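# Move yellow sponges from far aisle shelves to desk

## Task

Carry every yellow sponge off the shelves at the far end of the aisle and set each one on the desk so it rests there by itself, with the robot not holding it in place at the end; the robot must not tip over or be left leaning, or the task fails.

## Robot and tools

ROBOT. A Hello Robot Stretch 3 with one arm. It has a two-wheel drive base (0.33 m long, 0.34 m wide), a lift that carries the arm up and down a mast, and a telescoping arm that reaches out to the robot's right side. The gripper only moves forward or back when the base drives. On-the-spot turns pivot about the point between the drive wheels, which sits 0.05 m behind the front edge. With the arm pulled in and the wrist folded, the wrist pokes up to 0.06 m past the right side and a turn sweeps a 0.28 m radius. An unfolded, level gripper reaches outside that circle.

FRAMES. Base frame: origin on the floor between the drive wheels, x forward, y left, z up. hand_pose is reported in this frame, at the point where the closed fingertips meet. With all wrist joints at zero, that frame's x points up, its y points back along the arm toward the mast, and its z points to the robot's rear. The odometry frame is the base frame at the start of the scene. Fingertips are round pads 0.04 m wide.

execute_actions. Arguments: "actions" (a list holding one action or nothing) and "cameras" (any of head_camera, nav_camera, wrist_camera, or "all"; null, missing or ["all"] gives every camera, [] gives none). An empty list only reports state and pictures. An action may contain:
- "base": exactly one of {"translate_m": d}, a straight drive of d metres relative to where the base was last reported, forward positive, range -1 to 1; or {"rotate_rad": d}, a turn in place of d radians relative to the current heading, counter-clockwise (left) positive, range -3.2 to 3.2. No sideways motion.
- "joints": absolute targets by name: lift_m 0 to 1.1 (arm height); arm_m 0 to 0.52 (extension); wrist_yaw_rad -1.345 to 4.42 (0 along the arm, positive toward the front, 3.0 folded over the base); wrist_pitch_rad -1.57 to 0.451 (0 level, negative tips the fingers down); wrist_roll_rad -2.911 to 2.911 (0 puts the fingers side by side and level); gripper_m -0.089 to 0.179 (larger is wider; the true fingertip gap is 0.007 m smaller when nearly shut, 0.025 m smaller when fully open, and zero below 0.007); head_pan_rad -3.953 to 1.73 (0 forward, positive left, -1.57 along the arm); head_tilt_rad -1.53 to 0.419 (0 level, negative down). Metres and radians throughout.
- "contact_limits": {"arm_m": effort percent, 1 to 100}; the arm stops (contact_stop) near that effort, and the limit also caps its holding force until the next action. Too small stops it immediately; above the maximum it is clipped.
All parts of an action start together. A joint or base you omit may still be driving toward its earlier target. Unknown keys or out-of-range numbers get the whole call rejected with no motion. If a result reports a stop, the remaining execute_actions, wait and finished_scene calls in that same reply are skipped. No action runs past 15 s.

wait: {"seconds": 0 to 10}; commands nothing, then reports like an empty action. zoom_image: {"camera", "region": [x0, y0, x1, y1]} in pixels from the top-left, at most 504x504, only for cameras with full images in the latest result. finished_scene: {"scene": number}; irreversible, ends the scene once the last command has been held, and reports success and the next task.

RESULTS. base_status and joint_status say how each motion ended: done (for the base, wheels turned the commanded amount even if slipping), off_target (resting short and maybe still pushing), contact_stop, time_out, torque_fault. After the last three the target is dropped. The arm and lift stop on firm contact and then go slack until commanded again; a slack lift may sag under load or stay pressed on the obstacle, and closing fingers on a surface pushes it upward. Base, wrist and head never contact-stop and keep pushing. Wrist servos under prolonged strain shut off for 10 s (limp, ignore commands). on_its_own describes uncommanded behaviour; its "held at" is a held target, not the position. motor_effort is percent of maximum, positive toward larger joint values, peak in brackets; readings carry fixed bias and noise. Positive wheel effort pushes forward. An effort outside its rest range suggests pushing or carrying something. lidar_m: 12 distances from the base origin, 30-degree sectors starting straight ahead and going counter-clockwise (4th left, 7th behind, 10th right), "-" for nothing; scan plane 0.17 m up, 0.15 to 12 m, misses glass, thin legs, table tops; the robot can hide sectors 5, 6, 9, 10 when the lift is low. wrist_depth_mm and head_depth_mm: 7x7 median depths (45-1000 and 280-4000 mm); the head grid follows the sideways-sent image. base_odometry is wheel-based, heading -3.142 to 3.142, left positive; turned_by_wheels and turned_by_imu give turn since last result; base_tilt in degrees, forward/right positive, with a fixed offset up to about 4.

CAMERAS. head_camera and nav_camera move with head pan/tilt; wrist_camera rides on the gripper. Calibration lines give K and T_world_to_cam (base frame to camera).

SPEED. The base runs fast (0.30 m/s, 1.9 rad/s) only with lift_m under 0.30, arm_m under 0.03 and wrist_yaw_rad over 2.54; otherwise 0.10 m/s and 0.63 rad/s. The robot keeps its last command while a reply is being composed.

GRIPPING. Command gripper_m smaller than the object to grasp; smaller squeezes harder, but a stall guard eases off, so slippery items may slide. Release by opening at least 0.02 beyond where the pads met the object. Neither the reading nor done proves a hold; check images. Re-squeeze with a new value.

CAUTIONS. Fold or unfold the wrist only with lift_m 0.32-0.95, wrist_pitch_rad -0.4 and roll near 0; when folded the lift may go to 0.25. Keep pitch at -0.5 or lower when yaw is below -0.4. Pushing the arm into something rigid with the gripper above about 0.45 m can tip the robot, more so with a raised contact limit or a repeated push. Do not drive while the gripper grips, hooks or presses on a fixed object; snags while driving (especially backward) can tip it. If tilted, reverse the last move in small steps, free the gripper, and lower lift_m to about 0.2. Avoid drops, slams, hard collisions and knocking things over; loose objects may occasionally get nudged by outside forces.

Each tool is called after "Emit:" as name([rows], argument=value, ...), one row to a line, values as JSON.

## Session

Emit:
execute_actions(actions=[])

Scene clock: 0.00 s.
base_odometry: x=+0.000 y=+0.000 heading=+0.000 (m, m, rad; odometry frame)
turned_by_wheels: +0.000 (rad since the last result)
turned_by_imu: +0.000 (rad since the last result)
base_tilt: forward=-1.3 right=-3.6 (deg)
lidar_m: 1.23 1.65 2.18 3.02 2.98 1.12 0.92 1.92 1.03 0.81 0.79 0.84
head_depth_mm: 1141 1131 1102 1096 1085 1085 1100 / 1337 1319 1323 1310 1296 1290 1281 / 1624 1615 1600 1576 1571 1548 1534 / 1871 2028 2030 1998 1964 1933 1923 / 1952 2037 2053 2062 2068 2043 2061 / 1916 1980 1976 1976 1984 1979 1969 / 1861 1872 1885 1909 1906 1905 1914
base_status: not commanded
joint_positions: lift_m=+0.558 arm_m=-0.001 wrist_yaw_rad=+3.126 wrist_pitch_rad=-0.386 wrist_roll_rad=+0.013 gripper_m=+0.037 head_pan_rad=-0.002 head_tilt_rad=-0.020
joint_status: not commanded
motor_effort: left_wheel=+1 right_wheel=+0 lift_m=+45 arm_m=+0 wrist_yaw_rad=+0 wrist_pitch_rad=+7 wrist_roll_rad=+0 gripper_m=+0 head_pan_rad=+0 head_tilt_rad=+3 (%)
hand_pose: x=-0.0177 y=+0.0839 z=+0.5777 quat_wxyz=(+0.142, +0.699, +0.130, +0.688) (m; base frame)
wrist_depth_mm: - - - - - - - / - - - - - - - / - - - - - - - / - - - - - - - / 996 - - 951 951 945 940 / 827 826 - 824 783 806 775 / 727 724 701 707 701 693 694
pictures: head_camera (sideways: a quarter turn clockwise sets it upright), nav_camera (sideways: a quarter turn counterclockwise sets it upright), wrist_camera
camera_calibration (this result's frames):
head_camera: T_world_to_cam=[[-0.00682093, -0.0388432, -0.999222, 1.32097], [-0.0461626, 0.998192, -0.038488, 0.0584949], [0.998911, 0.0458642, -0.0086017, -0.0358902], [0, 0, 0, 1]] pos_world=[0.0475617, -0.00543237, 1.32189]
nav_camera: T_world_to_cam=[[0.0352325, 0.0146932, 0.999271, -1.25888], [-0.0274845, -0.999499, 0.0156656, 0.0371697], [0.999001, -0.0280164, -0.0348111, -0.00143897], [0, 0, 0, 1]] pos_world=[0.0468125, 0.0556077, 1.25733]
wrist_camera: T_world_to_cam=[[0.996367, -0.0675184, -0.0519042, 0.0469426], [-0.0816352, -0.583601, -0.807927, 0.536324], [0.0242586, 0.809229, -0.586993, 0.441329], [0, 0, 0, 1]] pos_world=[-0.0136951, -0.0409676, 0.694804]
Images, in order (width x height): head_camera 896x504, nav_camera 672x504, wrist_camera 644x364.

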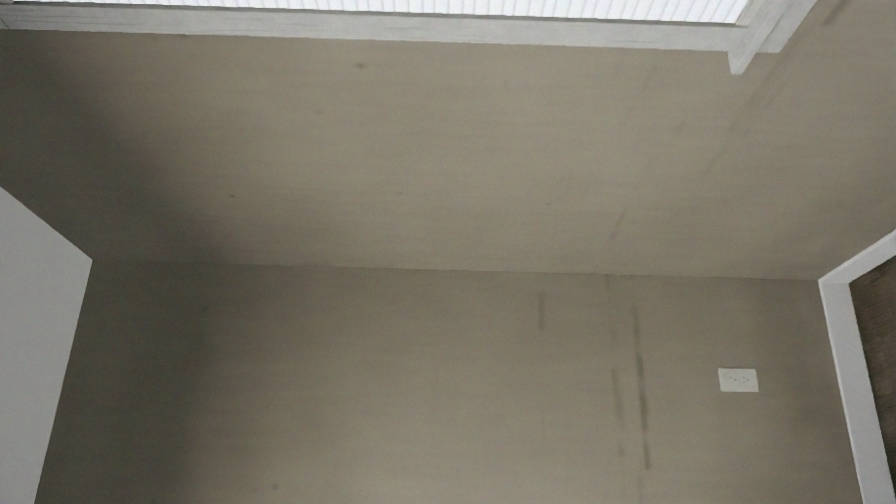

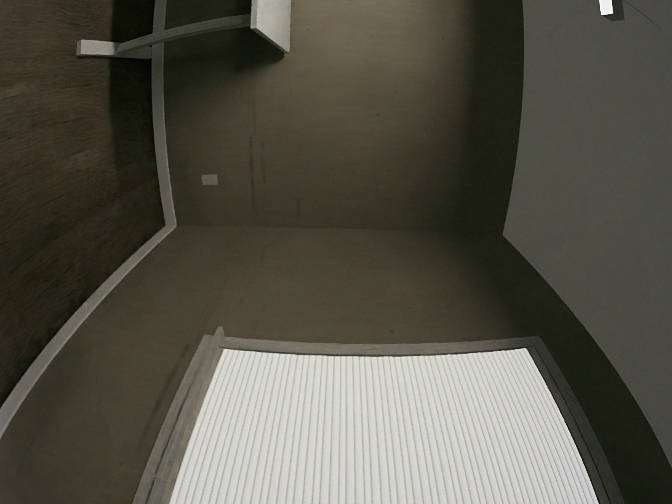

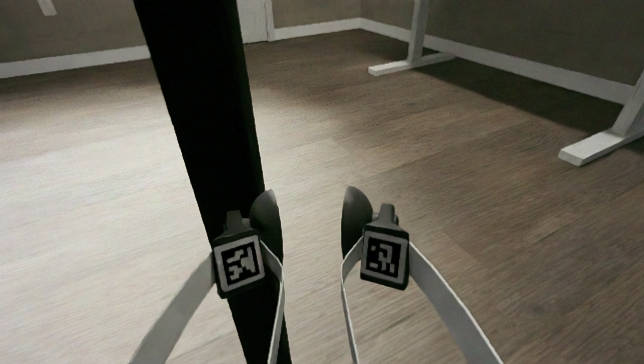

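Emit:
execute_actions([
  {"joints":{"lift_m":0.28,"wrist_yaw_rad":2.8,"wrist_pitch_rad":-0.4,"head_pan_rad":-3.6,"head_tilt_rad":-0.5}},
], cameras=["nav_camera","head_camera"])

Emit:
execute_actions([
  {"base":{"rotate_rad":2.0},"joints":{"head_pan_rad":0.8}},
], cameras=["nav_camera","head_camera"])

Scene clock: 7.63 s.
base_odometry: x=+0.000 y=+0.000 heading=+0.000 (m, m, rad; odometry frame)
turned_by_wheels: +0.000 (rad since the last result)
turned_by_imu: +0.002 (rad since the last result)
base_tilt: forward=-1.3 right=-3.5 (deg)
lidar_m: 1.23 1.65 2.19 3.00 2.97 1.12 0.92 1.92 1.03 0.80 0.79 0.84
head_depth_mm: 1555 1758 2937 2648 2036 1602 1323 / 1416 1545 1679 1925 2019 1604 1321 / 1921 2040 1836 2162 1962 1601 1322 / 2093 2191 1962 2144 2026 1606 1313 / 1666 1059 1144 1253 1357 1481 1328 / 887 952 1027 1106 1200 1312 1314 / 817 872 931 996 1078 1172 1262
base_status: not commanded
joint_positions: lift_m=+0.280 arm_m=-0.001 wrist_yaw_rad=+2.802 wrist_pitch_rad=-0.413 wrist_roll_rad=+0.013 gripper_m=+0.037 head_pan_rad=-3.593 head_tilt_rad=-0.494
joint_status: all done
motor_effort: left_wheel=+1(0) right_wheel=+0(0) lift_m=+29(40) arm_m=+0(0) wrist_yaw_rad=-1(2) wrist_pitch_rad=+6(4) wrist_roll_rad=+0(0) gripper_m=+0(0) head_pan_rad=-3(33) head_tilt_rad=-3(37) (%)
hand_pose: x=+0.0537 y=+0.0677 z=+0.2942 quat_wxyz=(+0.260, +0.711, +0.025, +0.653) (m; base frame)
wrist_depth_mm: - - - - - - - / - - - - - - - / - 849 854 839 845 841 797 / - 690 679 673 672 653 644 / - 568 571 548 554 551 543 / 468 - - 475 455 469 462 / 445 - - 415 413 408 403
pictures: head_camera (sideways: a quarter turn clockwise sets it upright), nav_camera (sideways: a quarter turn counterclockwise sets it upright)
camera_calibration (this result's frames):
head_camera: T_world_to_cam=[[0.433077, -0.166696, -0.885809, 1.17004], [-0.380847, -0.924558, -0.01221, 0.0263095], [-0.816946, 0.342645, -0.46389, 0.567773], [0, 0, 0, 1]] pos_world=[-0.0328588, 0.0248215, 1.30014]
nav_camera: T_world_to_cam=[[-0.445375, 0.199427, 0.872852, -1.09077], [0.449819, 0.892754, 0.0255469, 0.0214068], [-0.774148, 0.404003, -0.487316, 0.598325], [0, 0, 0, 1]] pos_world=[-0.0322394, -0.0433069, 1.24311]
Images, in order (width x height): head_camera 896x504, nav_camera 672x504.

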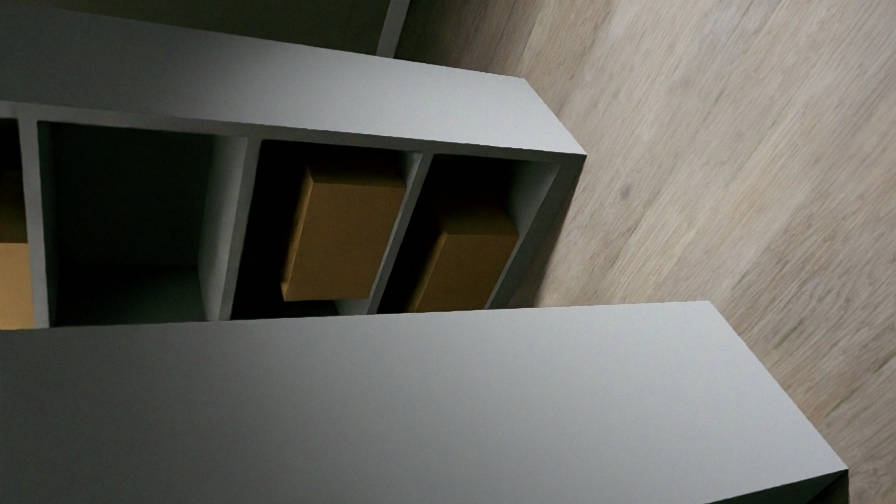

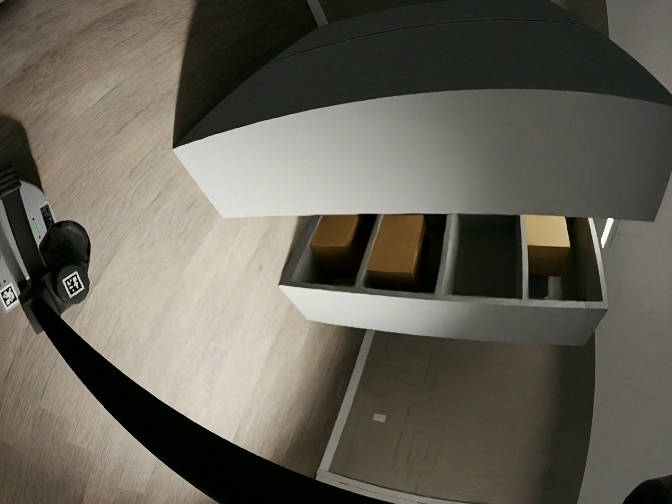

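Scene clock: 10.17 s.
base_odometry: x=+0.000 y=+0.000 heading=+2.000 (m, m, rad; odometry frame)
turned_by_wheels: +2.000 (rad since the last result)
turned_by_imu: +1.977 (rad since the last result)
base_tilt: forward=-1.5 right=-3.6 (deg)
lidar_m: 2.95 1.64 0.92 1.15 1.16 0.82 0.79 0.81 1.09 2.04 1.65 2.31
head_depth_mm: 1371 1487 1691 1946 2036 1593 1317 / 1864 1962 1804 1820 1939 1595 1323 / 2019 2140 1878 2130 2006 1595 1312 / 1715 2090 1964 2156 1869 1546 1320 / 900 970 1052 1150 1261 1401 1313 / 830 887 960 1037 1137 1244 1295 / 773 828 884 952 1043 1177 1281
base_status: done
joint_positions: lift_m=+0.280 arm_m=-0.001 wrist_yaw_rad=+2.802 wrist_pitch_rad=-0.413 wrist_roll_rad=+0.013 gripper_m=+0.037 head_pan_rad=+0.793 head_tilt_rad=-0.494
joint_status: all done
motor_effort: left_wheel=-1(9) right_wheel=+2(10) lift_m=+29(30) arm_m=+0(0) wrist_yaw_rad=-2(1) wrist_pitch_rad=+7(7) wrist_roll_rad=+0(0) gripper_m=+0(1) head_pan_rad=+3(35) head_tilt_rad=-4(3) (%)
hand_pose: x=+0.0537 y=+0.0677 z=+0.2942 quat_wxyz=(+0.261, +0.711, +0.025, +0.653) (m; base frame)
wrist_depth_mm: - - - 923 - - - / - - - - - - - / - 881 861 846 822 811 799 / - 690 672 658 669 648 656 / - 563 568 565 554 551 542 / 469 - - 474 464 468 464 / 450 - - 419 413 409 408
pictures: head_camera (sideways: a quarter turn clockwise sets it upright), nav_camera (sideways: a quarter turn counterclockwise sets it upright)
camera_calibration (this result's frames):
head_camera: T_world_to_cam=[[-0.29719, -0.356968, -0.88558, 1.1742], [-0.753399, 0.657451, -0.0121802, 0.0285432], [0.586574, 0.663575, -0.464327, 0.55978], [0, 0, 0, 1]] pos_world=[0.0421124, 0.0289297, 1.30012]
nav_camera: T_world_to_cam=[[0.332132, 0.358105, 0.872611, -1.0952], [0.701144, -0.712561, 0.0255545, 0.0198638], [0.63094, 0.603339, -0.487747, 0.590314], [0, 0, 0, 1]] pos_world=[-0.0226297, 0.0501906, 1.2431]
Images, in order (width x height): head_camera 896x504, nav_camera 672x504.

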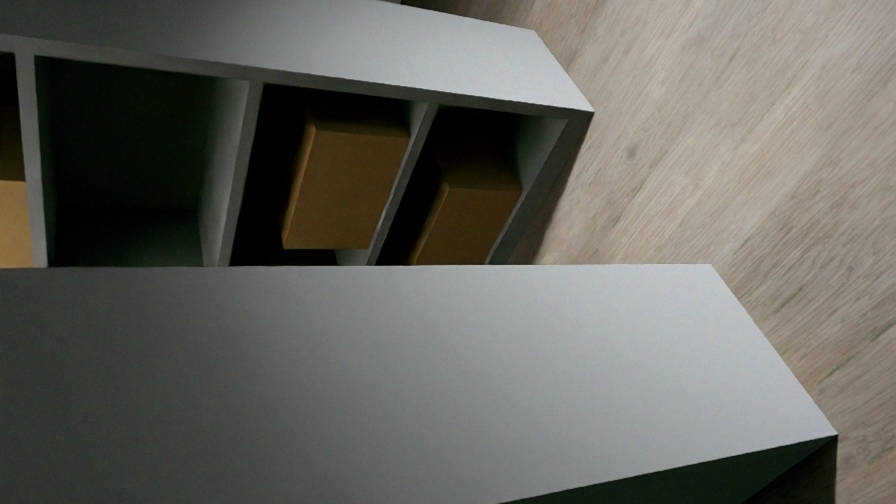

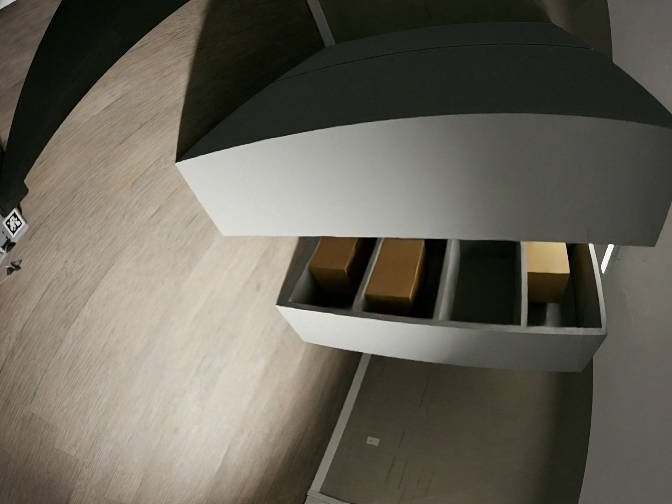

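Emit:
execute_actions([
  {"base":{"translate_m":1.0},"joints":{"head_pan_rad":0}},
], cameras=[])

Emit:
execute_actions([
  {"base":{"translate_m":0.095}},
], cameras=[])

Emit:
execute_actions([
  {"base":{"rotate_rad":1.625}},
], cameras=["nav_camera","head_camera"])

Scene clock: 22.20 s.
base_odometry: x=-0.416 y=+0.909 heading=+2.000 (m, m, rad; odometry frame)
turned_by_wheels: +0.000 (rad since the last result)
turned_by_imu: +0.001 (rad since the last result)
base_tilt: forward=-1.4 right=-3.6 (deg)
lidar_m: 1.96 2.04 0.98 0.93 0.91 1.87 1.79 1.84 1.64 2.02 1.69 2.05
head_depth_mm: 1640 1782 1932 2121 2021 1601 1315 / 1635 1772 1940 2113 2035 1600 1322 / 1653 1796 1951 2128 2032 1593 1316 / 1668 1802 1962 2183 2022 1592 1321 / 1667 1809 1991 2161 2015 1592 1319 / 1666 1801 1977 2179 2018 1591 1309 / 1673 1817 2003 2199 1990 1577 1311
base_status: done
joint_positions: lift_m=+0.280 arm_m=-0.001 wrist_yaw_rad=+2.801 wrist_pitch_rad=-0.414 wrist_roll_rad=+0.013 gripper_m=+0.037 head_pan_rad=+0.007 head_tilt_rad=-0.495
joint_status: all done
motor_effort: left_wheel=-1(9) right_wheel=+1(9) lift_m=+29(30) arm_m=+0(1) wrist_yaw_rad=-1(2) wrist_pitch_rad=+7(7) wrist_roll_rad=+0(0) gripper_m=+0(1) head_pan_rad=-3(32) head_tilt_rad=-3(4) (%)
hand_pose: x=+0.0538 y=+0.0676 z=+0.2941 quat_wxyz=(+0.261, +0.711, +0.025, +0.653) (m; base frame)
wrist_depth_mm: 796 - - 960 - - - / 767 - - - - - - / - 863 873 850 851 811 807 / - 680 680 673 662 649 649 / - 567 572 549 549 552 537 / 471 - - 472 460 467 464 / 443 - - 416 415 410 409
pictures: none
No camera images: the call's "cameras" was empty. Leave "cameras" out to get every camera's image.

Scene clock: 24.20 s.
base_odometry: x=-0.456 y=+0.996 heading=+2.000 (m, m, rad; odometry frame)
turned_by_wheels: +0.000 (rad since the last result)
turned_by_imu: +0.000 (rad since the last result)
base_tilt: forward=-1.3 right=-3.7 (deg)
lidar_m: 1.87 1.94 0.94 1.28 1.09 1.97 1.88 1.93 1.67 2.01 1.66 1.95
head_depth_mm: 1556 1684 1830 2019 2029 1597 1322 / 1569 1680 1848 2026 2040 1590 1317 / 1580 1716 1874 2024 2015 1592 1309 / 1575 1710 1862 2076 2011 1597 1310 / 1581 1720 1876 2078 2027 1597 1314 / 1580 1727 1880 2069 2018 1592 1319 / 1598 1723 1892 2077 1998 1593 1318
base_status: done
joint_positions: lift_m=+0.280 arm_m=-0.001 wrist_yaw_rad=+2.801 wrist_pitch_rad=-0.414 wrist_roll_rad=+0.013 gripper_m=+0.037 head_pan_rad=+0.007 head_tilt_rad=-0.495
joint_status: not commanded
motor_effort: left_wheel=-2(10) right_wheel=+1(9) lift_m=+30(30) arm_m=+0(1) wrist_yaw_rad=-1(1) wrist_pitch_rad=+7(7) wrist_roll_rad=+0(0) gripper_m=+0(1) head_pan_rad=-1(3) head_tilt_rad=-3(3) (%)
hand_pose: x=+0.0538 y=+0.0676 z=+0.2941 quat_wxyz=(+0.261, +0.711, +0.025, +0.653) (m; base frame)
wrist_depth_mm: - - - 930 - - - / - - - - - - - / - 862 849 853 841 810 828 / - 695 672 680 670 656 646 / - 560 570 557 545 541 536 / 462 - - 474 463 467 462 / 446 - - 411 413 409 406
pictures: none
No camera images: the call's "cameras" was empty. Leave "cameras" out to get every camera's image.

Scene clock: 26.47 s.
base_odometry: x=-0.456 y=+0.996 heading=-2.658 (m, m, rad; odometry frame)
turned_by_wheels: +1.625 (rad since the last result)
turned_by_imu: +1.606 (rad since the last result)
base_tilt: forward=-1.3 right=-3.4 (deg)
lidar_m: 1.24 0.94 1.95 1.88 1.95 1.67 2.01 1.66 1.94 1.87 1.96 0.94
head_depth_mm: 1445 1557 1379 1205 1182 1184 1277 / 2304 2455 2647 1940 1812 1544 1318 / 2286 2497 2711 2731 2030 1605 1317 / 2301 2514 2755 2750 1998 1596 1320 / 1896 2026 1827 1991 1925 1595 1314 / 1480 1137 1247 1548 1194 1267 1299 / 764 818 881 966 1081 1222 1317
base_status: done
joint_positions: lift_m=+0.280 arm_m=-0.001 wrist_yaw_rad=+2.801 wrist_pitch_rad=-0.414 wrist_roll_rad=+0.013 gripper_m=+0.037 head_pan_rad=+0.007 head_tilt_rad=-0.495
joint_status: not commanded
motor_effort: left_wheel=-1(10) right_wheel=+2(11) lift_m=+30(30) arm_m=+0(0) wrist_yaw_rad=-1(1) wrist_pitch_rad=+7(7) wrist_roll_rad=+0(0) gripper_m=+1(0) head_pan_rad=-2(2) head_tilt_rad=-3(2) (%)
hand_pose: x=+0.0538 y=+0.0676 z=+0.2941 quat_wxyz=(+0.261, +0.711, +0.025, +0.653) (m; base frame)
wrist_depth_mm: - - - - - 920 741 / - - - - - 982 763 / - 876 849 849 838 821 771 / - 684 674 677 667 656 646 / - 564 572 557 550 549 545 / 470 - - 472 454 473 469 / 441 - - 414 411 402 406
pictures: head_camera (sideways: a quarter turn clockwise sets it upright), nav_camera (sideways: a quarter turn counterclockwise sets it upright)
camera_calibration (this result's frames):
head_camera: T_world_to_cam=[[-0.463169, -0.042055, -0.885272, 1.17481], [-0.0673819, 0.997653, -0.0121399, 0.024306], [0.883705, 0.0540285, -0.464915, 0.558733], [0, 0, 0, 1]] pos_world=[0.0520175, -0.0050299, 1.30009]
nav_camera: T_world_to_cam=[[0.48866, 0.0181391, 0.872285, -1.09573], [-0.008528, -0.999637, 0.0255648, 0.0241794], [0.872432, -0.0199313, -0.488328, 0.589597], [0, 0, 0, 1]] pos_world=[0.0212623, 0.0557977, 1.24309]
Images, in order (width x height): head_camera 896x504, nav_camera 672x504.

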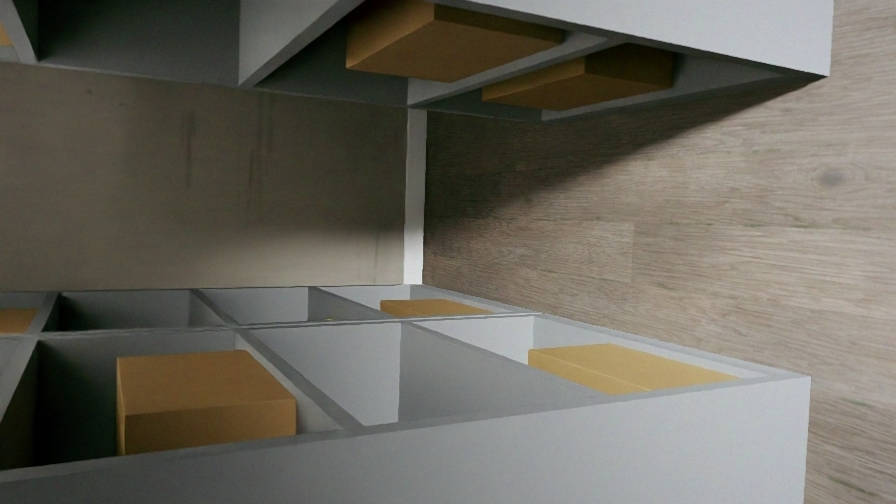

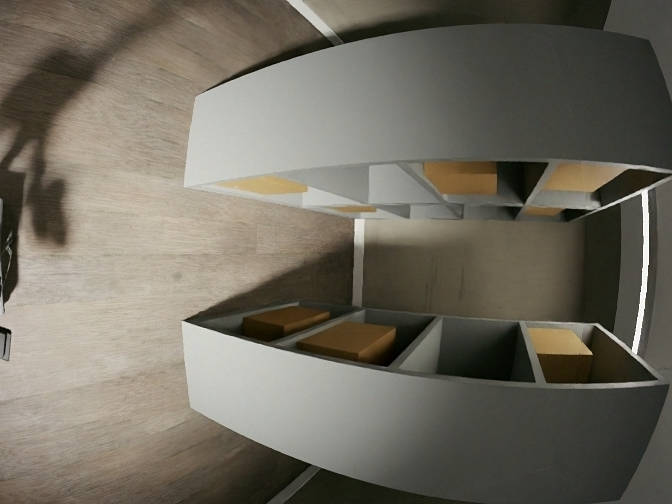

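Emit:
execute_actions([
  {"base":{"rotate_rad":3.176},"joints":{"head_pan_rad":-3.14,"head_tilt_rad":-0.6}},
], cameras=[])

Emit:
execute_actions([
  {"base":{"translate_m":-0.75}},
], cameras=["nav_camera","head_camera"])

Scene clock: 38.40 s.
base_odometry: x=-0.456 y=+0.996 heading=+0.517 (m, m, rad; odometry frame)
turned_by_wheels: +3.176 (rad since the last result)
turned_by_imu: +3.145 (rad since the last result)
base_tilt: forward=-1.3 right=-3.6 (deg)
lidar_m: 2.01 1.65 1.94 1.87 1.96 0.94 1.26 0.94 1.95 1.88 1.95 1.67
head_depth_mm: 1475 1473 1340 1211 1184 1326 1244 / 2311 2529 2701 1957 1696 1456 1248 / 2315 2562 2822 2328 1804 1485 1243 / 2341 2560 2832 2347 1795 1481 1243 / 2214 1742 1839 2092 1744 1468 1248 / 1207 1127 1768 1265 1245 1387 1244 / 777 845 926 1049 1204 1374 1247
base_status: done
joint_positions: lift_m=+0.280 arm_m=-0.001 wrist_yaw_rad=+2.801 wrist_pitch_rad=-0.414 wrist_roll_rad=+0.013 gripper_m=+0.037 head_pan_rad=-3.133 head_tilt_rad=-0.593
joint_status: all done
motor_effort: left_wheel=-1(10) right_wheel=+1(10) lift_m=+30(31) arm_m=-1(1) wrist_yaw_rad=-1(0) wrist_pitch_rad=+7(7) wrist_roll_rad=+0(0) gripper_m=+0(0) head_pan_rad=-2(33) head_tilt_rad=-4(16) (%)
hand_pose: x=+0.0538 y=+0.0675 z=+0.2941 quat_wxyz=(+0.261, +0.711, +0.025, +0.653) (m; base frame)
wrist_depth_mm: - - - - - - - / - - - - - - - / - 848 867 832 844 824 827 / - 669 665 669 663 662 643 / - 562 576 561 542 550 551 / 477 - - 478 454 466 459 / 447 - - 417 414 410 410
pictures: none
No camera images: the call's "cameras" was empty. Leave "cameras" out to get every camera's image.

Scene clock: 42.70 s.
base_odometry: x=-1.107 y=+0.625 heading=+0.517 (m, m, rad; odometry frame)
turned_by_wheels: +0.000 (rad since the last result)
turned_by_imu: +0.002 (rad since the last result)
base_tilt: forward=-1.5 right=-3.6 (deg)
lidar_m: 2.37 2.37 1.95 0.57 0.46 0.59 1.26 0.45 0.33 0.57 1.95 2.38
head_depth_mm: 1683 1855 1991 1213 1207 1149 1117 / 1694 1856 2072 2227 1801 1437 1244 / 1686 1865 2069 2217 1806 1466 1245 / 1713 1863 2085 2253 1802 1470 1244 / 1690 1854 1996 2099 1747 1476 1241 / 1652 1199 1106 1221 1343 1394 1195 / 855 916 829 1201 1065 892 933
base_status: done
joint_positions: lift_m=+0.280 arm_m=-0.001 wrist_yaw_rad=+2.801 wrist_pitch_rad=-0.414 wrist_roll_rad=+0.013 gripper_m=+0.037 head_pan_rad=-3.133 head_tilt_rad=-0.594
joint_status: not commanded
motor_effort: left_wheel=-1(11) right_wheel=+1(6) lift_m=+30(30) arm_m=-1(1) wrist_yaw_rad=-1(1) wrist_pitch_rad=+7(7) wrist_roll_rad=+0(0) gripper_m=+0(0) head_pan_rad=-2(3) head_tilt_rad=-4(4) (%)
hand_pose: x=+0.0538 y=+0.0675 z=+0.2940 quat_wxyz=(+0.261, +0.711, +0.025, +0.653) (m; base frame)
wrist_depth_mm: 478 - - - - - - / 479 - - - - - - / - 813 857 848 831 833 800 / - 644 679 667 663 660 659 / - 565 571 554 547 546 545 / 408 - - 468 463 468 468 / 426 - - 415 411 414 402
pictures: head_camera (sideways: a quarter turn clockwise sets it upright), nav_camera (sideways: a quarter turn counterclockwise sets it upright)
camera_calibration (this result's frames):
head_camera: T_world_to_cam=[[0.548025, 0.0435394, -0.835328, 1.10351], [0.0699184, -0.997534, -0.00612333, 0.0156344], [-0.833535, -0.0550491, -0.549718, 0.679547], [0, 0, 0, 1]] pos_world=[-0.0394186, 0.00495811, 1.29545]
nav_camera: T_world_to_cam=[[-0.572154, -0.0196534, 0.819911, -1.02096], [0.00429703, 0.999627, 0.0269598, 0.0222884], [-0.820135, 0.0189483, -0.571856, 0.708599], [0, 0, 0, 1]] pos_world=[-0.0030984, -0.0557723, 1.24172]
Images, in order (width x height): head_camera 896x504, nav_camera 672x504.

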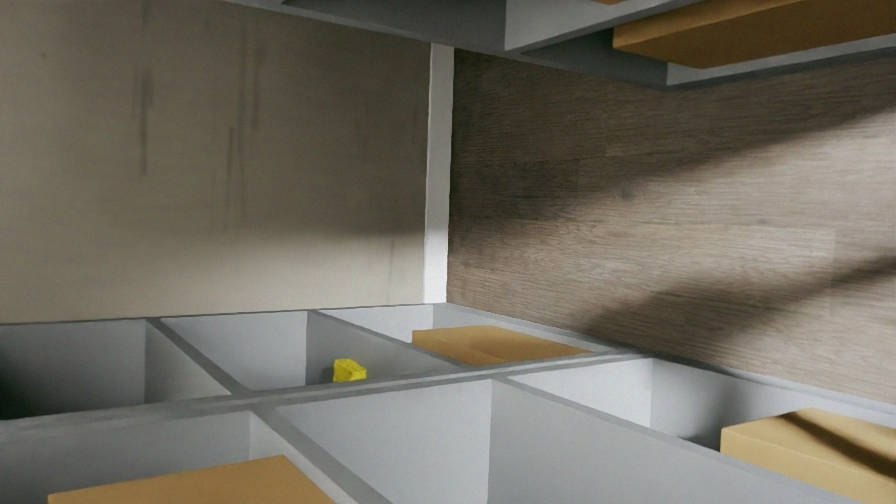

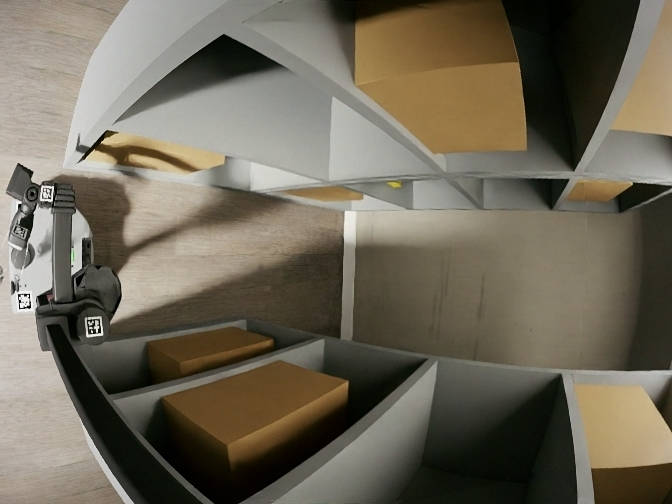

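Emit:
execute_actions([
  {"base":{"translate_m":-1}},
], cameras=["nav_camera"])

Emit:
execute_actions([
  {"base":{"translate_m":-0.5},"joints":{"head_pan_rad":-1.57,"head_tilt_rad":-0.9}},
], cameras=["nav_camera","head_camera"])

Scene clock: 51.97 s.
base_odometry: x=-1.977 y=+0.130 heading=+0.517 (m, m, rad; odometry frame)
turned_by_wheels: +0.000 (rad since the last result)
turned_by_imu: +0.003 (rad since the last result)
base_tilt: forward=-1.4 right=-3.7 (deg)
lidar_m: 3.35 0.47 0.34 0.31 0.82 1.05 1.02 0.45 0.31 0.30 0.47 0.46
head_depth_mm: 832 917 1015 1142 1306 1423 1247 / 838 923 1020 1152 1307 1434 1241 / 843 932 1034 1157 1323 1449 1240 / 847 932 1041 1174 1340 1465 1243 / 851 943 1044 1179 1355 1474 1241 / 857 933 1035 1149 1261 1405 1193 / 831 900 878 1136 1062 893 935
base_status: done
joint_positions: lift_m=+0.280 arm_m=-0.001 wrist_yaw_rad=+2.801 wrist_pitch_rad=-0.414 wrist_roll_rad=+0.013 gripper_m=+0.037 head_pan_rad=-3.133 head_tilt_rad=-0.594
joint_status: not commanded
motor_effort: left_wheel=-1(11) right_wheel=+1(5) lift_m=+30(30) arm_m=-1(1) wrist_yaw_rad=-1(0) wrist_pitch_rad=+7(7) wrist_roll_rad=+0(0) gripper_m=+0(0) head_pan_rad=-2(2) head_tilt_rad=-3(4) (%)
hand_pose: x=+0.0538 y=+0.0675 z=+0.2940 quat_wxyz=(+0.261, +0.711, +0.025, +0.653) (m; base frame)
wrist_depth_mm: 631 393 361 373 421 481 686 / 731 326 409 410 464 544 701 / - 379 629 457 522 635 717 / - 406 529 502 566 637 662 / - 545 458 523 547 546 545 / 477 - - 471 457 460 468 / 447 - - 415 407 412 406
pictures: nav_camera (sideways: a quarter turn counterclockwise sets it upright)
camera_calibration (this result's frames):
nav_camera: T_world_to_cam=[[-0.57226, -0.0196465, 0.819837, -1.02087], [0.00430715, 0.999627, 0.0269614, 0.0222862], [-0.820061, 0.0189601, -0.571962, 0.708735], [0, 0, 0, 1]] pos_world=[-0.00309144, -0.0557721, 1.24171]
Images, in order (width x height): nav_camera 672x504.

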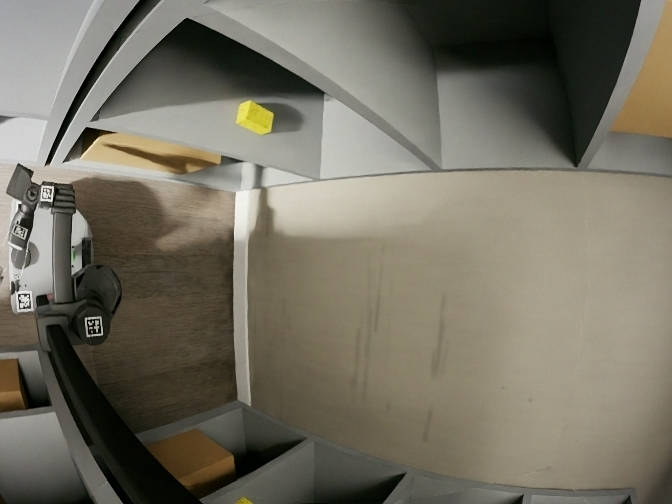

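Scene clock: 55.20 s.
base_odometry: x=-2.411 y=-0.117 heading=+0.517 (m, m, rad; odometry frame)
turned_by_wheels: +0.000 (rad since the last result)
turned_by_imu: +0.001 (rad since the last result)
base_tilt: forward=-1.5 right=-3.5 (deg)
lidar_m: 1.25 0.54 0.62 0.79 0.74 0.54 0.52 0.54 0.33 0.32 0.33 0.48
head_depth_mm: 638 548 445 402 829 769 1100 / 639 551 446 402 798 774 1105 / 641 551 447 403 818 771 1103 / 646 552 448 407 834 776 1100 / 647 555 448 410 836 902 1102 / 649 557 450 413 840 905 1108 / 653 558 451 416 837 914 1106
base_status: done
joint_positions: lift_m=+0.280 arm_m=-0.001 wrist_yaw_rad=+2.801 wrist_pitch_rad=-0.414 wrist_roll_rad=+0.013 gripper_m=+0.037 head_pan_rad=-1.577 head_tilt_rad=-0.889
joint_status: all done
motor_effort: left_wheel=-2(12) right_wheel=+2(5) lift_m=+30(31) arm_m=-1(1) wrist_yaw_rad=-1(1) wrist_pitch_rad=+7(7) wrist_roll_rad=+0(0) gripper_m=+0(0) head_pan_rad=+3(34) head_tilt_rad=-7(29) (%)
hand_pose: x=+0.0538 y=+0.0675 z=+0.2940 quat_wxyz=(+0.261, +0.711, +0.025, +0.653) (m; base frame)
wrist_depth_mm: 945 682 737 836 624 482 549 / 972 742 812 897 649 546 621 / - 771 814 838 696 614 707 / - 689 672 672 638 629 659 / - 566 569 558 549 545 540 / 471 - - 481 455 471 465 / 443 - - 415 414 410 410
pictures: head_camera (sideways: a quarter turn clockwise sets it upright), nav_camera (sideways: a quarter turn counterclockwise sets it upright)
camera_calibration (this result's frames):
head_camera: T_world_to_cam=[[-0.0343084, 0.768096, -0.639415, 0.85172], [0.998436, 0.0546053, 0.0120225, -0.0136522], [0.0441499, -0.638003, -0.768768, 0.959116], [0, 0, 0, 1]] pos_world=[0.000507195, -0.0415386, 1.2821]
nav_camera: T_world_to_cam=[[0.0101086, -0.78635, 0.617699, -0.760981], [-0.99951, 0.010347, 0.029529, 0.0250778], [-0.0296114, -0.617695, -0.78586, 0.982123], [0, 0, 0, 1]] pos_world=[0.06184, 0.00799574, 1.24113]
Images, in order (width x height): head_camera 896x504, nav_camera 672x504.

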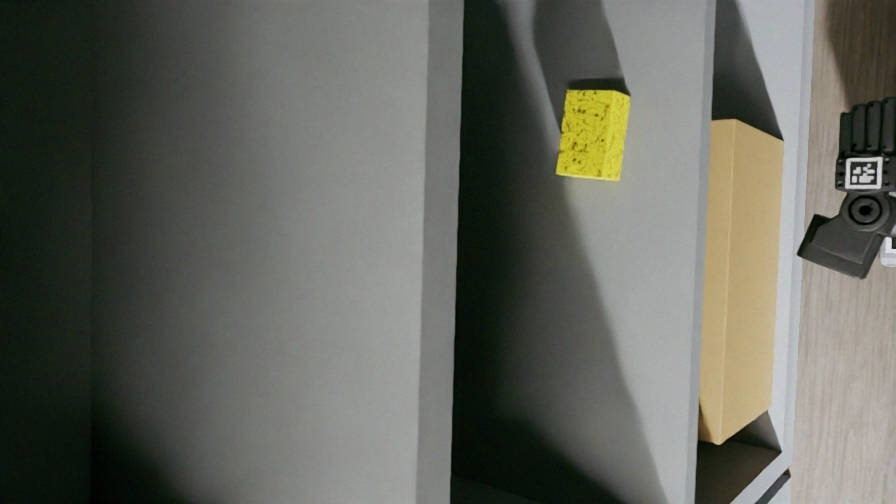

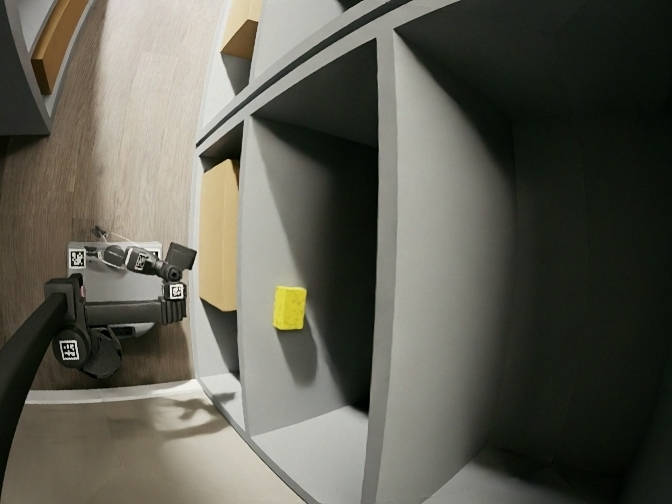

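Emit:
execute_actions([
  {"base":{"translate_m":-0.075},"joints":{"lift_m":0.63,"head_pan_rad":-3.95,"head_tilt_rad":-0.7}},
], cameras=["nav_camera","head_camera"])

Emit:
execute_actions([
  {"joints":{"wrist_yaw_rad":-0.07,"gripper_m":0.179,"head_pan_rad":1.3}},
])

Scene clock: 70.77 s.
base_odometry: x=-2.476 y=-0.154 heading=+0.517 (m, m, rad; odometry frame)
turned_by_wheels: +0.000 (rad since the last result)
turned_by_imu: +0.002 (rad since the last result)
base_tilt: forward=-1.5 right=-3.6 (deg)
lidar_m: 1.25 0.60 0.72 0.79 0.63 0.46 0.44 0.46 0.56 0.32 0.33 0.45
head_depth_mm: - - - - - - 1160 / 599 674 767 - - - - / 552 627 719 852 1014 1251 - / 505 565 643 743 881 1057 - / 463 514 577 657 764 886 - / 429 472 524 589 674 782 - / 399 437 480 536 603 692 -
base_status: done
joint_positions: lift_m=+0.630 arm_m=-0.001 wrist_yaw_rad=+2.801 wrist_pitch_rad=-0.414 wrist_roll_rad=+0.013 gripper_m=+0.037 head_pan_rad=-3.943 head_tilt_rad=-0.704
joint_status: all done
motor_effort: left_wheel=-1(12) right_wheel=+1(6) lift_m=+59(63) arm_m=+0(0) wrist_yaw_rad=-1(1) wrist_pitch_rad=+7(7) wrist_roll_rad=+0(0) gripper_m=+0(0) head_pan_rad=-2(34) head_tilt_rad=+3(20) (%)
hand_pose: x=+0.0538 y=+0.0675 z=+0.6431 quat_wxyz=(+0.261, +0.711, +0.025, +0.653) (m; base frame)
wrist_depth_mm: 928 982 977 865 722 531 654 / 700 755 - - 798 575 635 / - - 915 - 814 645 838 / - - 959 - 871 725 860 / - 974 - - 880 833 957 / 749 - 840 889 864 852 854 / 737 - 772 758 759 738 755
pictures: head_camera (sideways: a quarter turn clockwise sets it upright), nav_camera (sideways: a quarter turn counterclockwise sets it upright)
camera_calibration (this result's frames):
head_camera: T_world_to_cam=[[0.471089, -0.430414, -0.769948, 1.01875], [-0.673923, -0.738802, 0.000666381, 0.011332], [-0.569126, 0.518571, -0.638106, 0.792921], [0, 0, 0, 1]] pos_world=[-0.0210114, 0.0356684, 1.29034]
nav_camera: T_world_to_cam=[[-0.469152, 0.463037, 0.751993, -0.933058], [0.724714, 0.688473, 0.0282078, 0.016273], [-0.504665, 0.558213, -0.658568, 0.819474], [0, 0, 0, 1]] pos_world=[-0.0359792, -0.0366039, 1.24087]
Images, in order (width x height): head_camera 896x504, nav_camera 672x504.

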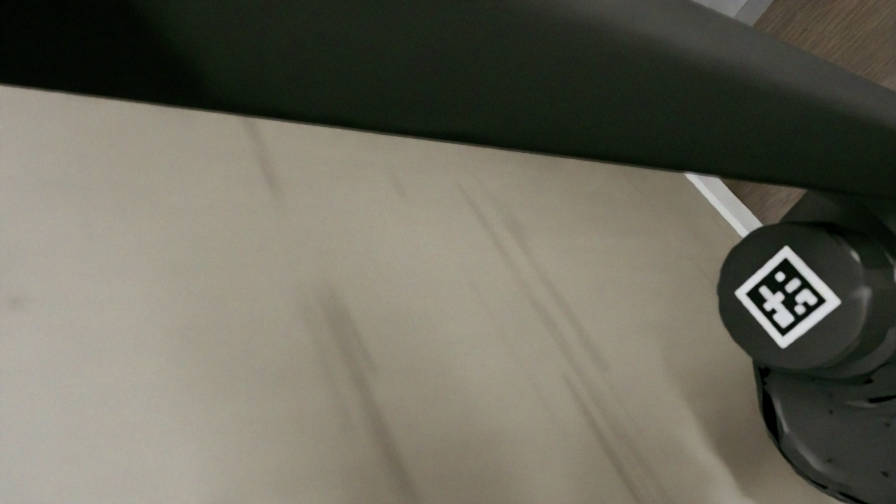

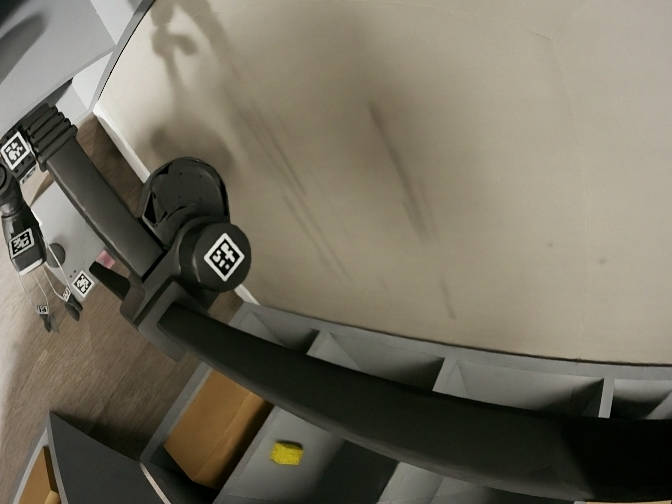

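Scene clock: 73.60 s.
base_odometry: x=-2.476 y=-0.154 heading=+0.517 (m, m, rad; odometry frame)
turned_by_wheels: +0.000 (rad since the last result)
turned_by_imu: +0.001 (rad since the last result)
base_tilt: forward=-1.5 right=-3.6 (deg)
lidar_m: 1.25 0.60 0.72 0.79 0.63 0.46 0.44 0.46 0.56 0.32 0.33 0.45
head_depth_mm: 746 809 903 999 1065 1139 1142 / 916 872 1044 1102 1315 1334 1180 / 1072 866 1334 1171 1318 1366 1185 / 1061 864 1345 1172 1223 1337 1181 / 1037 866 1304 1179 1192 1314 1183 / 1014 873 1280 1175 1172 1308 1183 / 996 870 1241 1176 1419 1315 1192
base_status: not commanded
joint_positions: lift_m=+0.630 arm_m=-0.001 wrist_yaw_rad=-0.068 wrist_pitch_rad=-0.414 wrist_roll_rad=+0.013 gripper_m=+0.179 head_pan_rad=+1.293 head_tilt_rad=-0.704
joint_status: all done
motor_effort: left_wheel=-1(1) right_wheel=+1(2) lift_m=+59(59) arm_m=-1(0) wrist_yaw_rad=-2(3) wrist_pitch_rad=+7(7) wrist_roll_rad=+0(0) gripper_m=+1(95) head_pan_rad=+3(34) head_tilt_rad=+2(2) (%)
hand_pose: x=-0.0367 y=-0.3688 z=+0.6431 quat_wxyz=(+0.682, +0.121, -0.701, -0.170) (m; base frame)
wrist_depth_mm: 428 443 453 465 473 486 384 / 463 483 493 516 531 530 388 / 479 475 472 466 462 460 395 / 378 370 373 370 363 364 359 / 323 311 289 245 305 309 301 / - 263 242 228 258 251 260 / 225 231 228 228 227 226 225
pictures: head_camera (sideways: a quarter turn clockwise sets it upright), nav_camera (sideways: a quarter turn counterclockwise sets it upright), wrist_camera
camera_calibration (this result's frames):
head_camera: T_world_to_cam=[[-0.137446, -0.623128, -0.769948, 1.02246], [-0.976699, 0.214611, 0.00066637, 0.013179], [0.164824, 0.752099, -0.638106, 0.788444], [0, 0, 0, 1]] pos_world=[0.0234501, 0.0413067, 1.29034]
nav_camera: T_world_to_cam=[[0.166673, 0.637751, 0.751993, -0.936937], [0.958482, -0.283755, 0.0282078, 0.014847], [0.231372, 0.71607, -0.658567, 0.814984], [0, 0, 0, 1]] pos_world=[-0.0466324, 0.0181602, 1.24087]
wrist_camera: T_world_to_cam=[[-0.991429, 0.120506, -0.0504567, 0.0341968], [0.113281, 0.600583, -0.791497, 0.756796], [-0.065077, -0.790429, -0.609087, 0.267474], [0, 0, 0, 1]] pos_world=[-0.0344207, -0.247221, 0.763641]
Images, in order (width x height): head_camera 896x504, nav_camera 672x504, wrist_camera 644x364.

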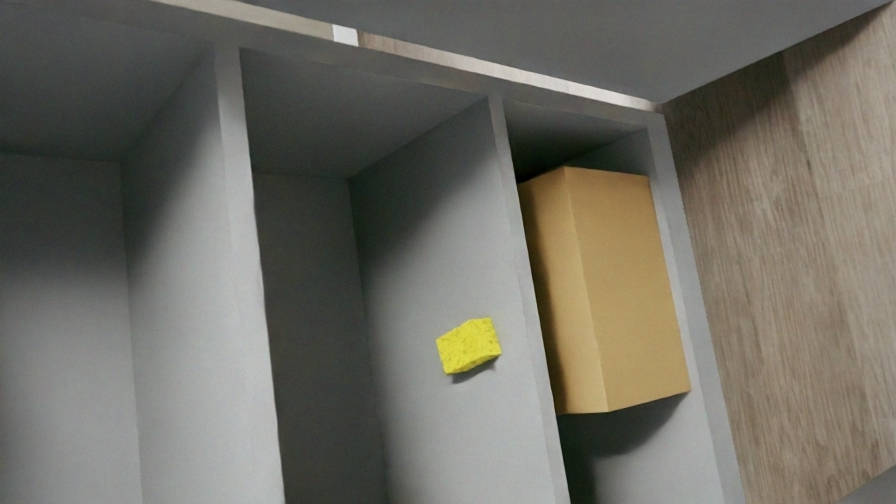

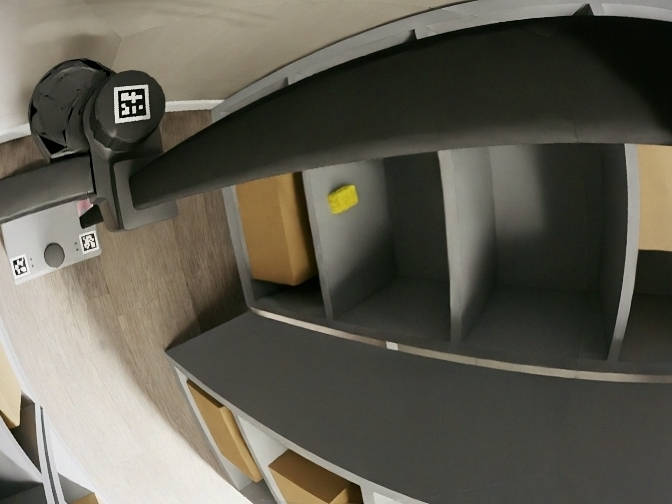

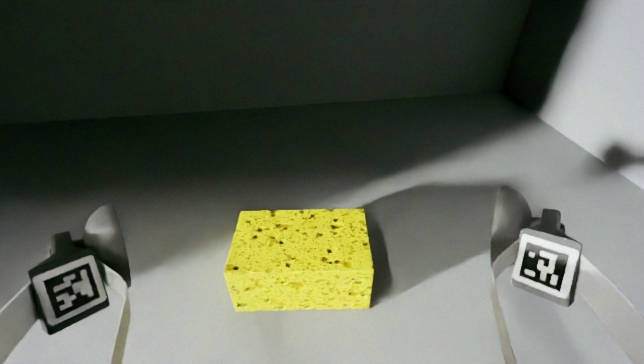

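Emit:
execute_actions([
  {"joints":{"arm_m":0.05,"lift_m":0.55}},
], cameras=["wrist_camera"])

Scene clock: 80.07 s.
base_odometry: x=-2.476 y=-0.154 heading=+0.517 (m, m, rad; odometry frame)
turned_by_wheels: +0.000 (rad since the last result)
turned_by_imu: +0.001 (rad since the last result)
base_tilt: forward=-1.4 right=-3.5 (deg)
lidar_m: 1.24 0.60 0.72 0.79 0.63 0.46 0.44 0.46 0.56 0.32 0.33 0.45
head_depth_mm: 743 811 902 995 1066 1136 1144 / 914 878 1045 1101 1321 1338 1187 / 1067 863 1335 1170 1317 1375 1186 / 1056 860 1353 1176 1231 1338 1190 / 1040 862 1309 1171 1193 1306 1185 / 1016 867 1278 1181 1171 1301 1178 / 998 872 1248 1178 1422 1312 1199
base_status: not commanded
joint_positions: lift_m=+0.550 arm_m=+0.050 wrist_yaw_rad=-0.068 wrist_pitch_rad=-0.414 wrist_roll_rad=+0.013 gripper_m=+0.179 head_pan_rad=+1.293 head_tilt_rad=-0.704
joint_status: all done
motor_effort: left_wheel=-1(1) right_wheel=+2(1) lift_m=+30(49) arm_m=+4(4) wrist_yaw_rad=-2(2) wrist_pitch_rad=+7(7) wrist_roll_rad=+0(0) gripper_m=+1(0) head_pan_rad=+2(3) head_tilt_rad=+3(2) (%)
hand_pose: x=-0.0369 y=-0.4190 z=+0.5640 quat_wxyz=(+0.682, +0.121, -0.701, -0.170) (m; base frame)
wrist_depth_mm: 386 398 409 418 434 450 384 / 402 415 413 407 402 396 365 / 310 308 303 300 297 295 290 / 245 242 167 165 227 235 233 / 209 201 137 137 145 200 194 / - 168 145 145 158 163 169 / 147 149 148 147 147 146 146
pictures: wrist_camera
camera_calibration (this result's frames):
wrist_camera: T_world_to_cam=[[-0.991338, 0.121257, -0.0504567, 0.036403], [0.113736, 0.600498, -0.791497, 0.724332], [-0.065675, -0.790379, -0.609087, 0.179616], [0, 0, 0, 1]] pos_world=[-0.0344985, -0.297409, 0.684545]
Images, in order (width x height): wrist_camera 644x364.

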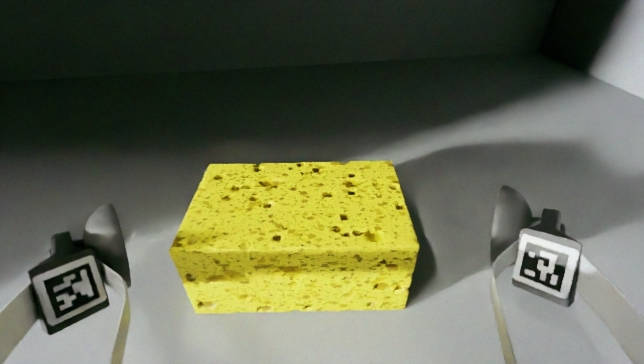

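Emit:
execute_actions([
  {"joints":{"arm_m":0.072}},
], cameras=[])

Emit:
execute_actions([
  {"joints":{"gripper_m":0.085}},
], cameras=["wrist_camera"])

Emit:
execute_actions([
  {"joints":{"lift_m":0.6}},
], cameras=["wrist_camera"])

Scene clock: 84.93 s.
base_odometry: x=-2.476 y=-0.154 heading=+0.517 (m, m, rad; odometry frame)
turned_by_wheels: +0.000 (rad since the last result)
turned_by_imu: +0.001 (rad since the last result)
base_tilt: forward=-1.3 right=-3.6 (deg)
lidar_m: 1.25 0.60 0.72 0.79 0.63 0.46 0.44 0.46 0.56 0.32 0.33 0.45
head_depth_mm: 746 813 903 998 1069 1141 1142 / 919 874 1040 1099 1317 1339 1179 / 1072 864 1334 1178 1325 1364 1182 / 1063 868 1349 1175 1220 1351 1180 / 1038 868 1315 1171 1186 1310 1181 / 1017 869 1280 1178 1170 1313 1180 / 991 868 1250 1177 1418 1317 1191
base_status: not commanded
joint_positions: lift_m=+0.550 arm_m=+0.072 wrist_yaw_rad=-0.068 wrist_pitch_rad=-0.414 wrist_roll_rad=+0.013 gripper_m=+0.179 head_pan_rad=+1.293 head_tilt_rad=-0.704
joint_status: all done
motor_effort: left_wheel=-1(1) right_wheel=+1(1) lift_m=+30(29) arm_m=+3(4) wrist_yaw_rad=-1(1) wrist_pitch_rad=+7(7) wrist_roll_rad=+0(0) gripper_m=+1(0) head_pan_rad=+3(3) head_tilt_rad=+2(3) (%)
hand_pose: x=-0.0369 y=-0.4410 z=+0.5640 quat_wxyz=(+0.682, +0.121, -0.701, -0.170) (m; base frame)
wrist_depth_mm: 369 378 388 403 416 428 381 / 396 396 406 402 398 394 366 / 312 309 303 301 298 294 293 / 244 244 240 238 236 237 232 / 209 200 137 136 146 199 195 / - 162 117 116 119 163 168 / 147 146 129 129 135 146 146
pictures: none
No camera images: the call's "cameras" was empty. Leave "cameras" out to get every camera's image.

Scene clock: 86.40 s.
base_odometry: x=-2.476 y=-0.154 heading=+0.517 (m, m, rad; odometry frame)
turned_by_wheels: +0.000 (rad since the last result)
turned_by_imu: +0.000 (rad since the last result)
base_tilt: forward=-1.4 right=-3.7 (deg)
lidar_m: 1.25 0.60 0.72 0.79 0.63 0.46 0.44 0.46 0.56 0.32 0.33 0.45
head_depth_mm: 746 814 904 997 1068 1141 1143 / 917 874 1043 1103 1321 1331 1177 / 1067 865 1339 1176 1313 1364 1181 / 1056 862 1348 1183 1227 1329 1180 / 1037 867 1313 1179 1194 1309 1182 / 1012 871 1283 1179 1173 1304 1180 / 990 871 1245 1179 1407 1313 1196
base_status: not commanded
joint_positions: lift_m=+0.550 arm_m=+0.072 wrist_yaw_rad=-0.069 wrist_pitch_rad=-0.393 wrist_roll_rad=+0.014 gripper_m=+0.086 head_pan_rad=+1.293 head_tilt_rad=-0.704
joint_status: all done
motor_effort: left_wheel=-1(2) right_wheel=+1(1) lift_m=+30(30) arm_m=+3(4) wrist_yaw_rad=+0(1) wrist_pitch_rad=-4(9) wrist_roll_rad=-1(1) gripper_m=-14(100) head_pan_rad=+4(3) head_tilt_rad=+2(3) (%)
hand_pose: x=-0.0373 y=-0.4436 z=+0.5688 quat_wxyz=(+0.684, +0.113, -0.702, -0.163) (m; base frame)
wrist_depth_mm: 365 377 388 402 405 422 381 / 395 400 415 422 430 426 376 / 334 327 321 319 317 311 307 / 257 255 252 250 249 245 244 / 211 216 144 143 142 204 202 / 179 - 122 121 123 168 172 / - 154 131 134 141 150 149
pictures: wrist_camera
camera_calibration (this result's frames):
wrist_camera: T_world_to_cam=[[-0.991205, 0.121529, -0.0523809, 0.0404379], [0.114024, 0.583401, -0.80414, 0.742562], [-0.0671669, -0.80304, -0.592128, 0.147762], [0, 0, 0, 1]] pos_world=[-0.0346632, -0.319467, 0.686736]
Images, in order (width x height): wrist_camera 644x364.

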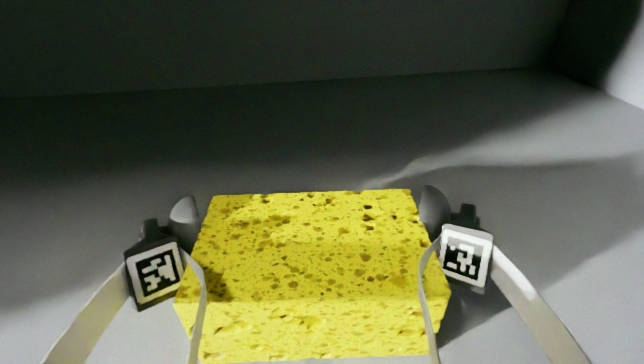

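Scene clock: 87.70 s.
base_odometry: x=-2.476 y=-0.154 heading=+0.517 (m, m, rad; odometry frame)
turned_by_wheels: +0.000 (rad since the last result)
turned_by_imu: +0.000 (rad since the last result)
base_tilt: forward=-1.3 right=-3.6 (deg)
lidar_m: 1.25 0.60 0.72 0.79 0.63 0.46 0.45 0.46 0.56 0.32 0.33 0.45
head_depth_mm: 743 810 904 1001 1066 1132 1145 / 915 873 1043 1100 1321 1336 1182 / 1075 865 1332 1167 1312 1357 1181 / 1055 867 1349 1170 1231 1334 1181 / 1037 870 1311 1170 1189 1317 1184 / 1012 871 1274 1174 1175 1316 1183 / 995 870 1252 1179 1425 1305 1195
base_status: not commanded
joint_positions: lift_m=+0.600 arm_m=+0.072 wrist_yaw_rad=-0.069 wrist_pitch_rad=-0.414 wrist_roll_rad=+0.014 gripper_m=+0.086 head_pan_rad=+1.293 head_tilt_rad=-0.704
joint_status: all done
motor_effort: left_wheel=-1(1) right_wheel=+1(1) lift_m=+59(63) arm_m=+3(3) wrist_yaw_rad=+0(0) wrist_pitch_rad=+7(7) wrist_roll_rad=+0(1) gripper_m=-14(15) head_pan_rad=+3(3) head_tilt_rad=+2(3) (%)
hand_pose: x=-0.0371 y=-0.4411 z=+0.6132 quat_wxyz=(+0.682, +0.120, -0.701, -0.170) (m; base frame)
wrist_depth_mm: 370 379 385 400 415 430 382 / 397 408 424 441 455 463 388 / 417 410 406 403 398 395 375 / 331 323 320 319 319 315 313 / 269 277 144 143 141 262 259 / 230 230 125 125 124 220 223 / 206 199 134 137 148 196 194
pictures: wrist_camera
camera_calibration (this result's frames):
wrist_camera: T_world_to_cam=[[-0.991129, 0.122613, -0.0512726, 0.0424279], [0.115185, 0.600055, -0.791622, 0.776431], [-0.0662971, -0.790506, -0.608856, 0.191914], [0, 0, 0, 1]] pos_world=[-0.0346584, -0.319395, 0.733664]
Images, in order (width x height): wrist_camera 644x364.

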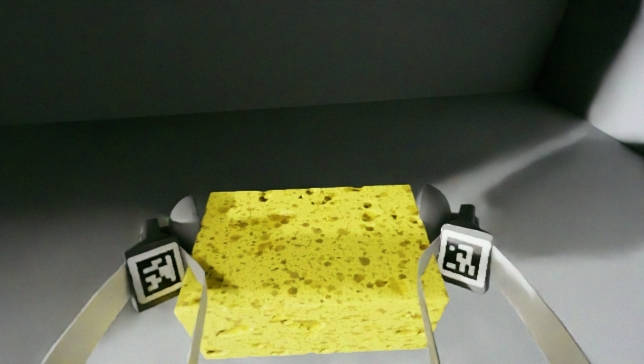

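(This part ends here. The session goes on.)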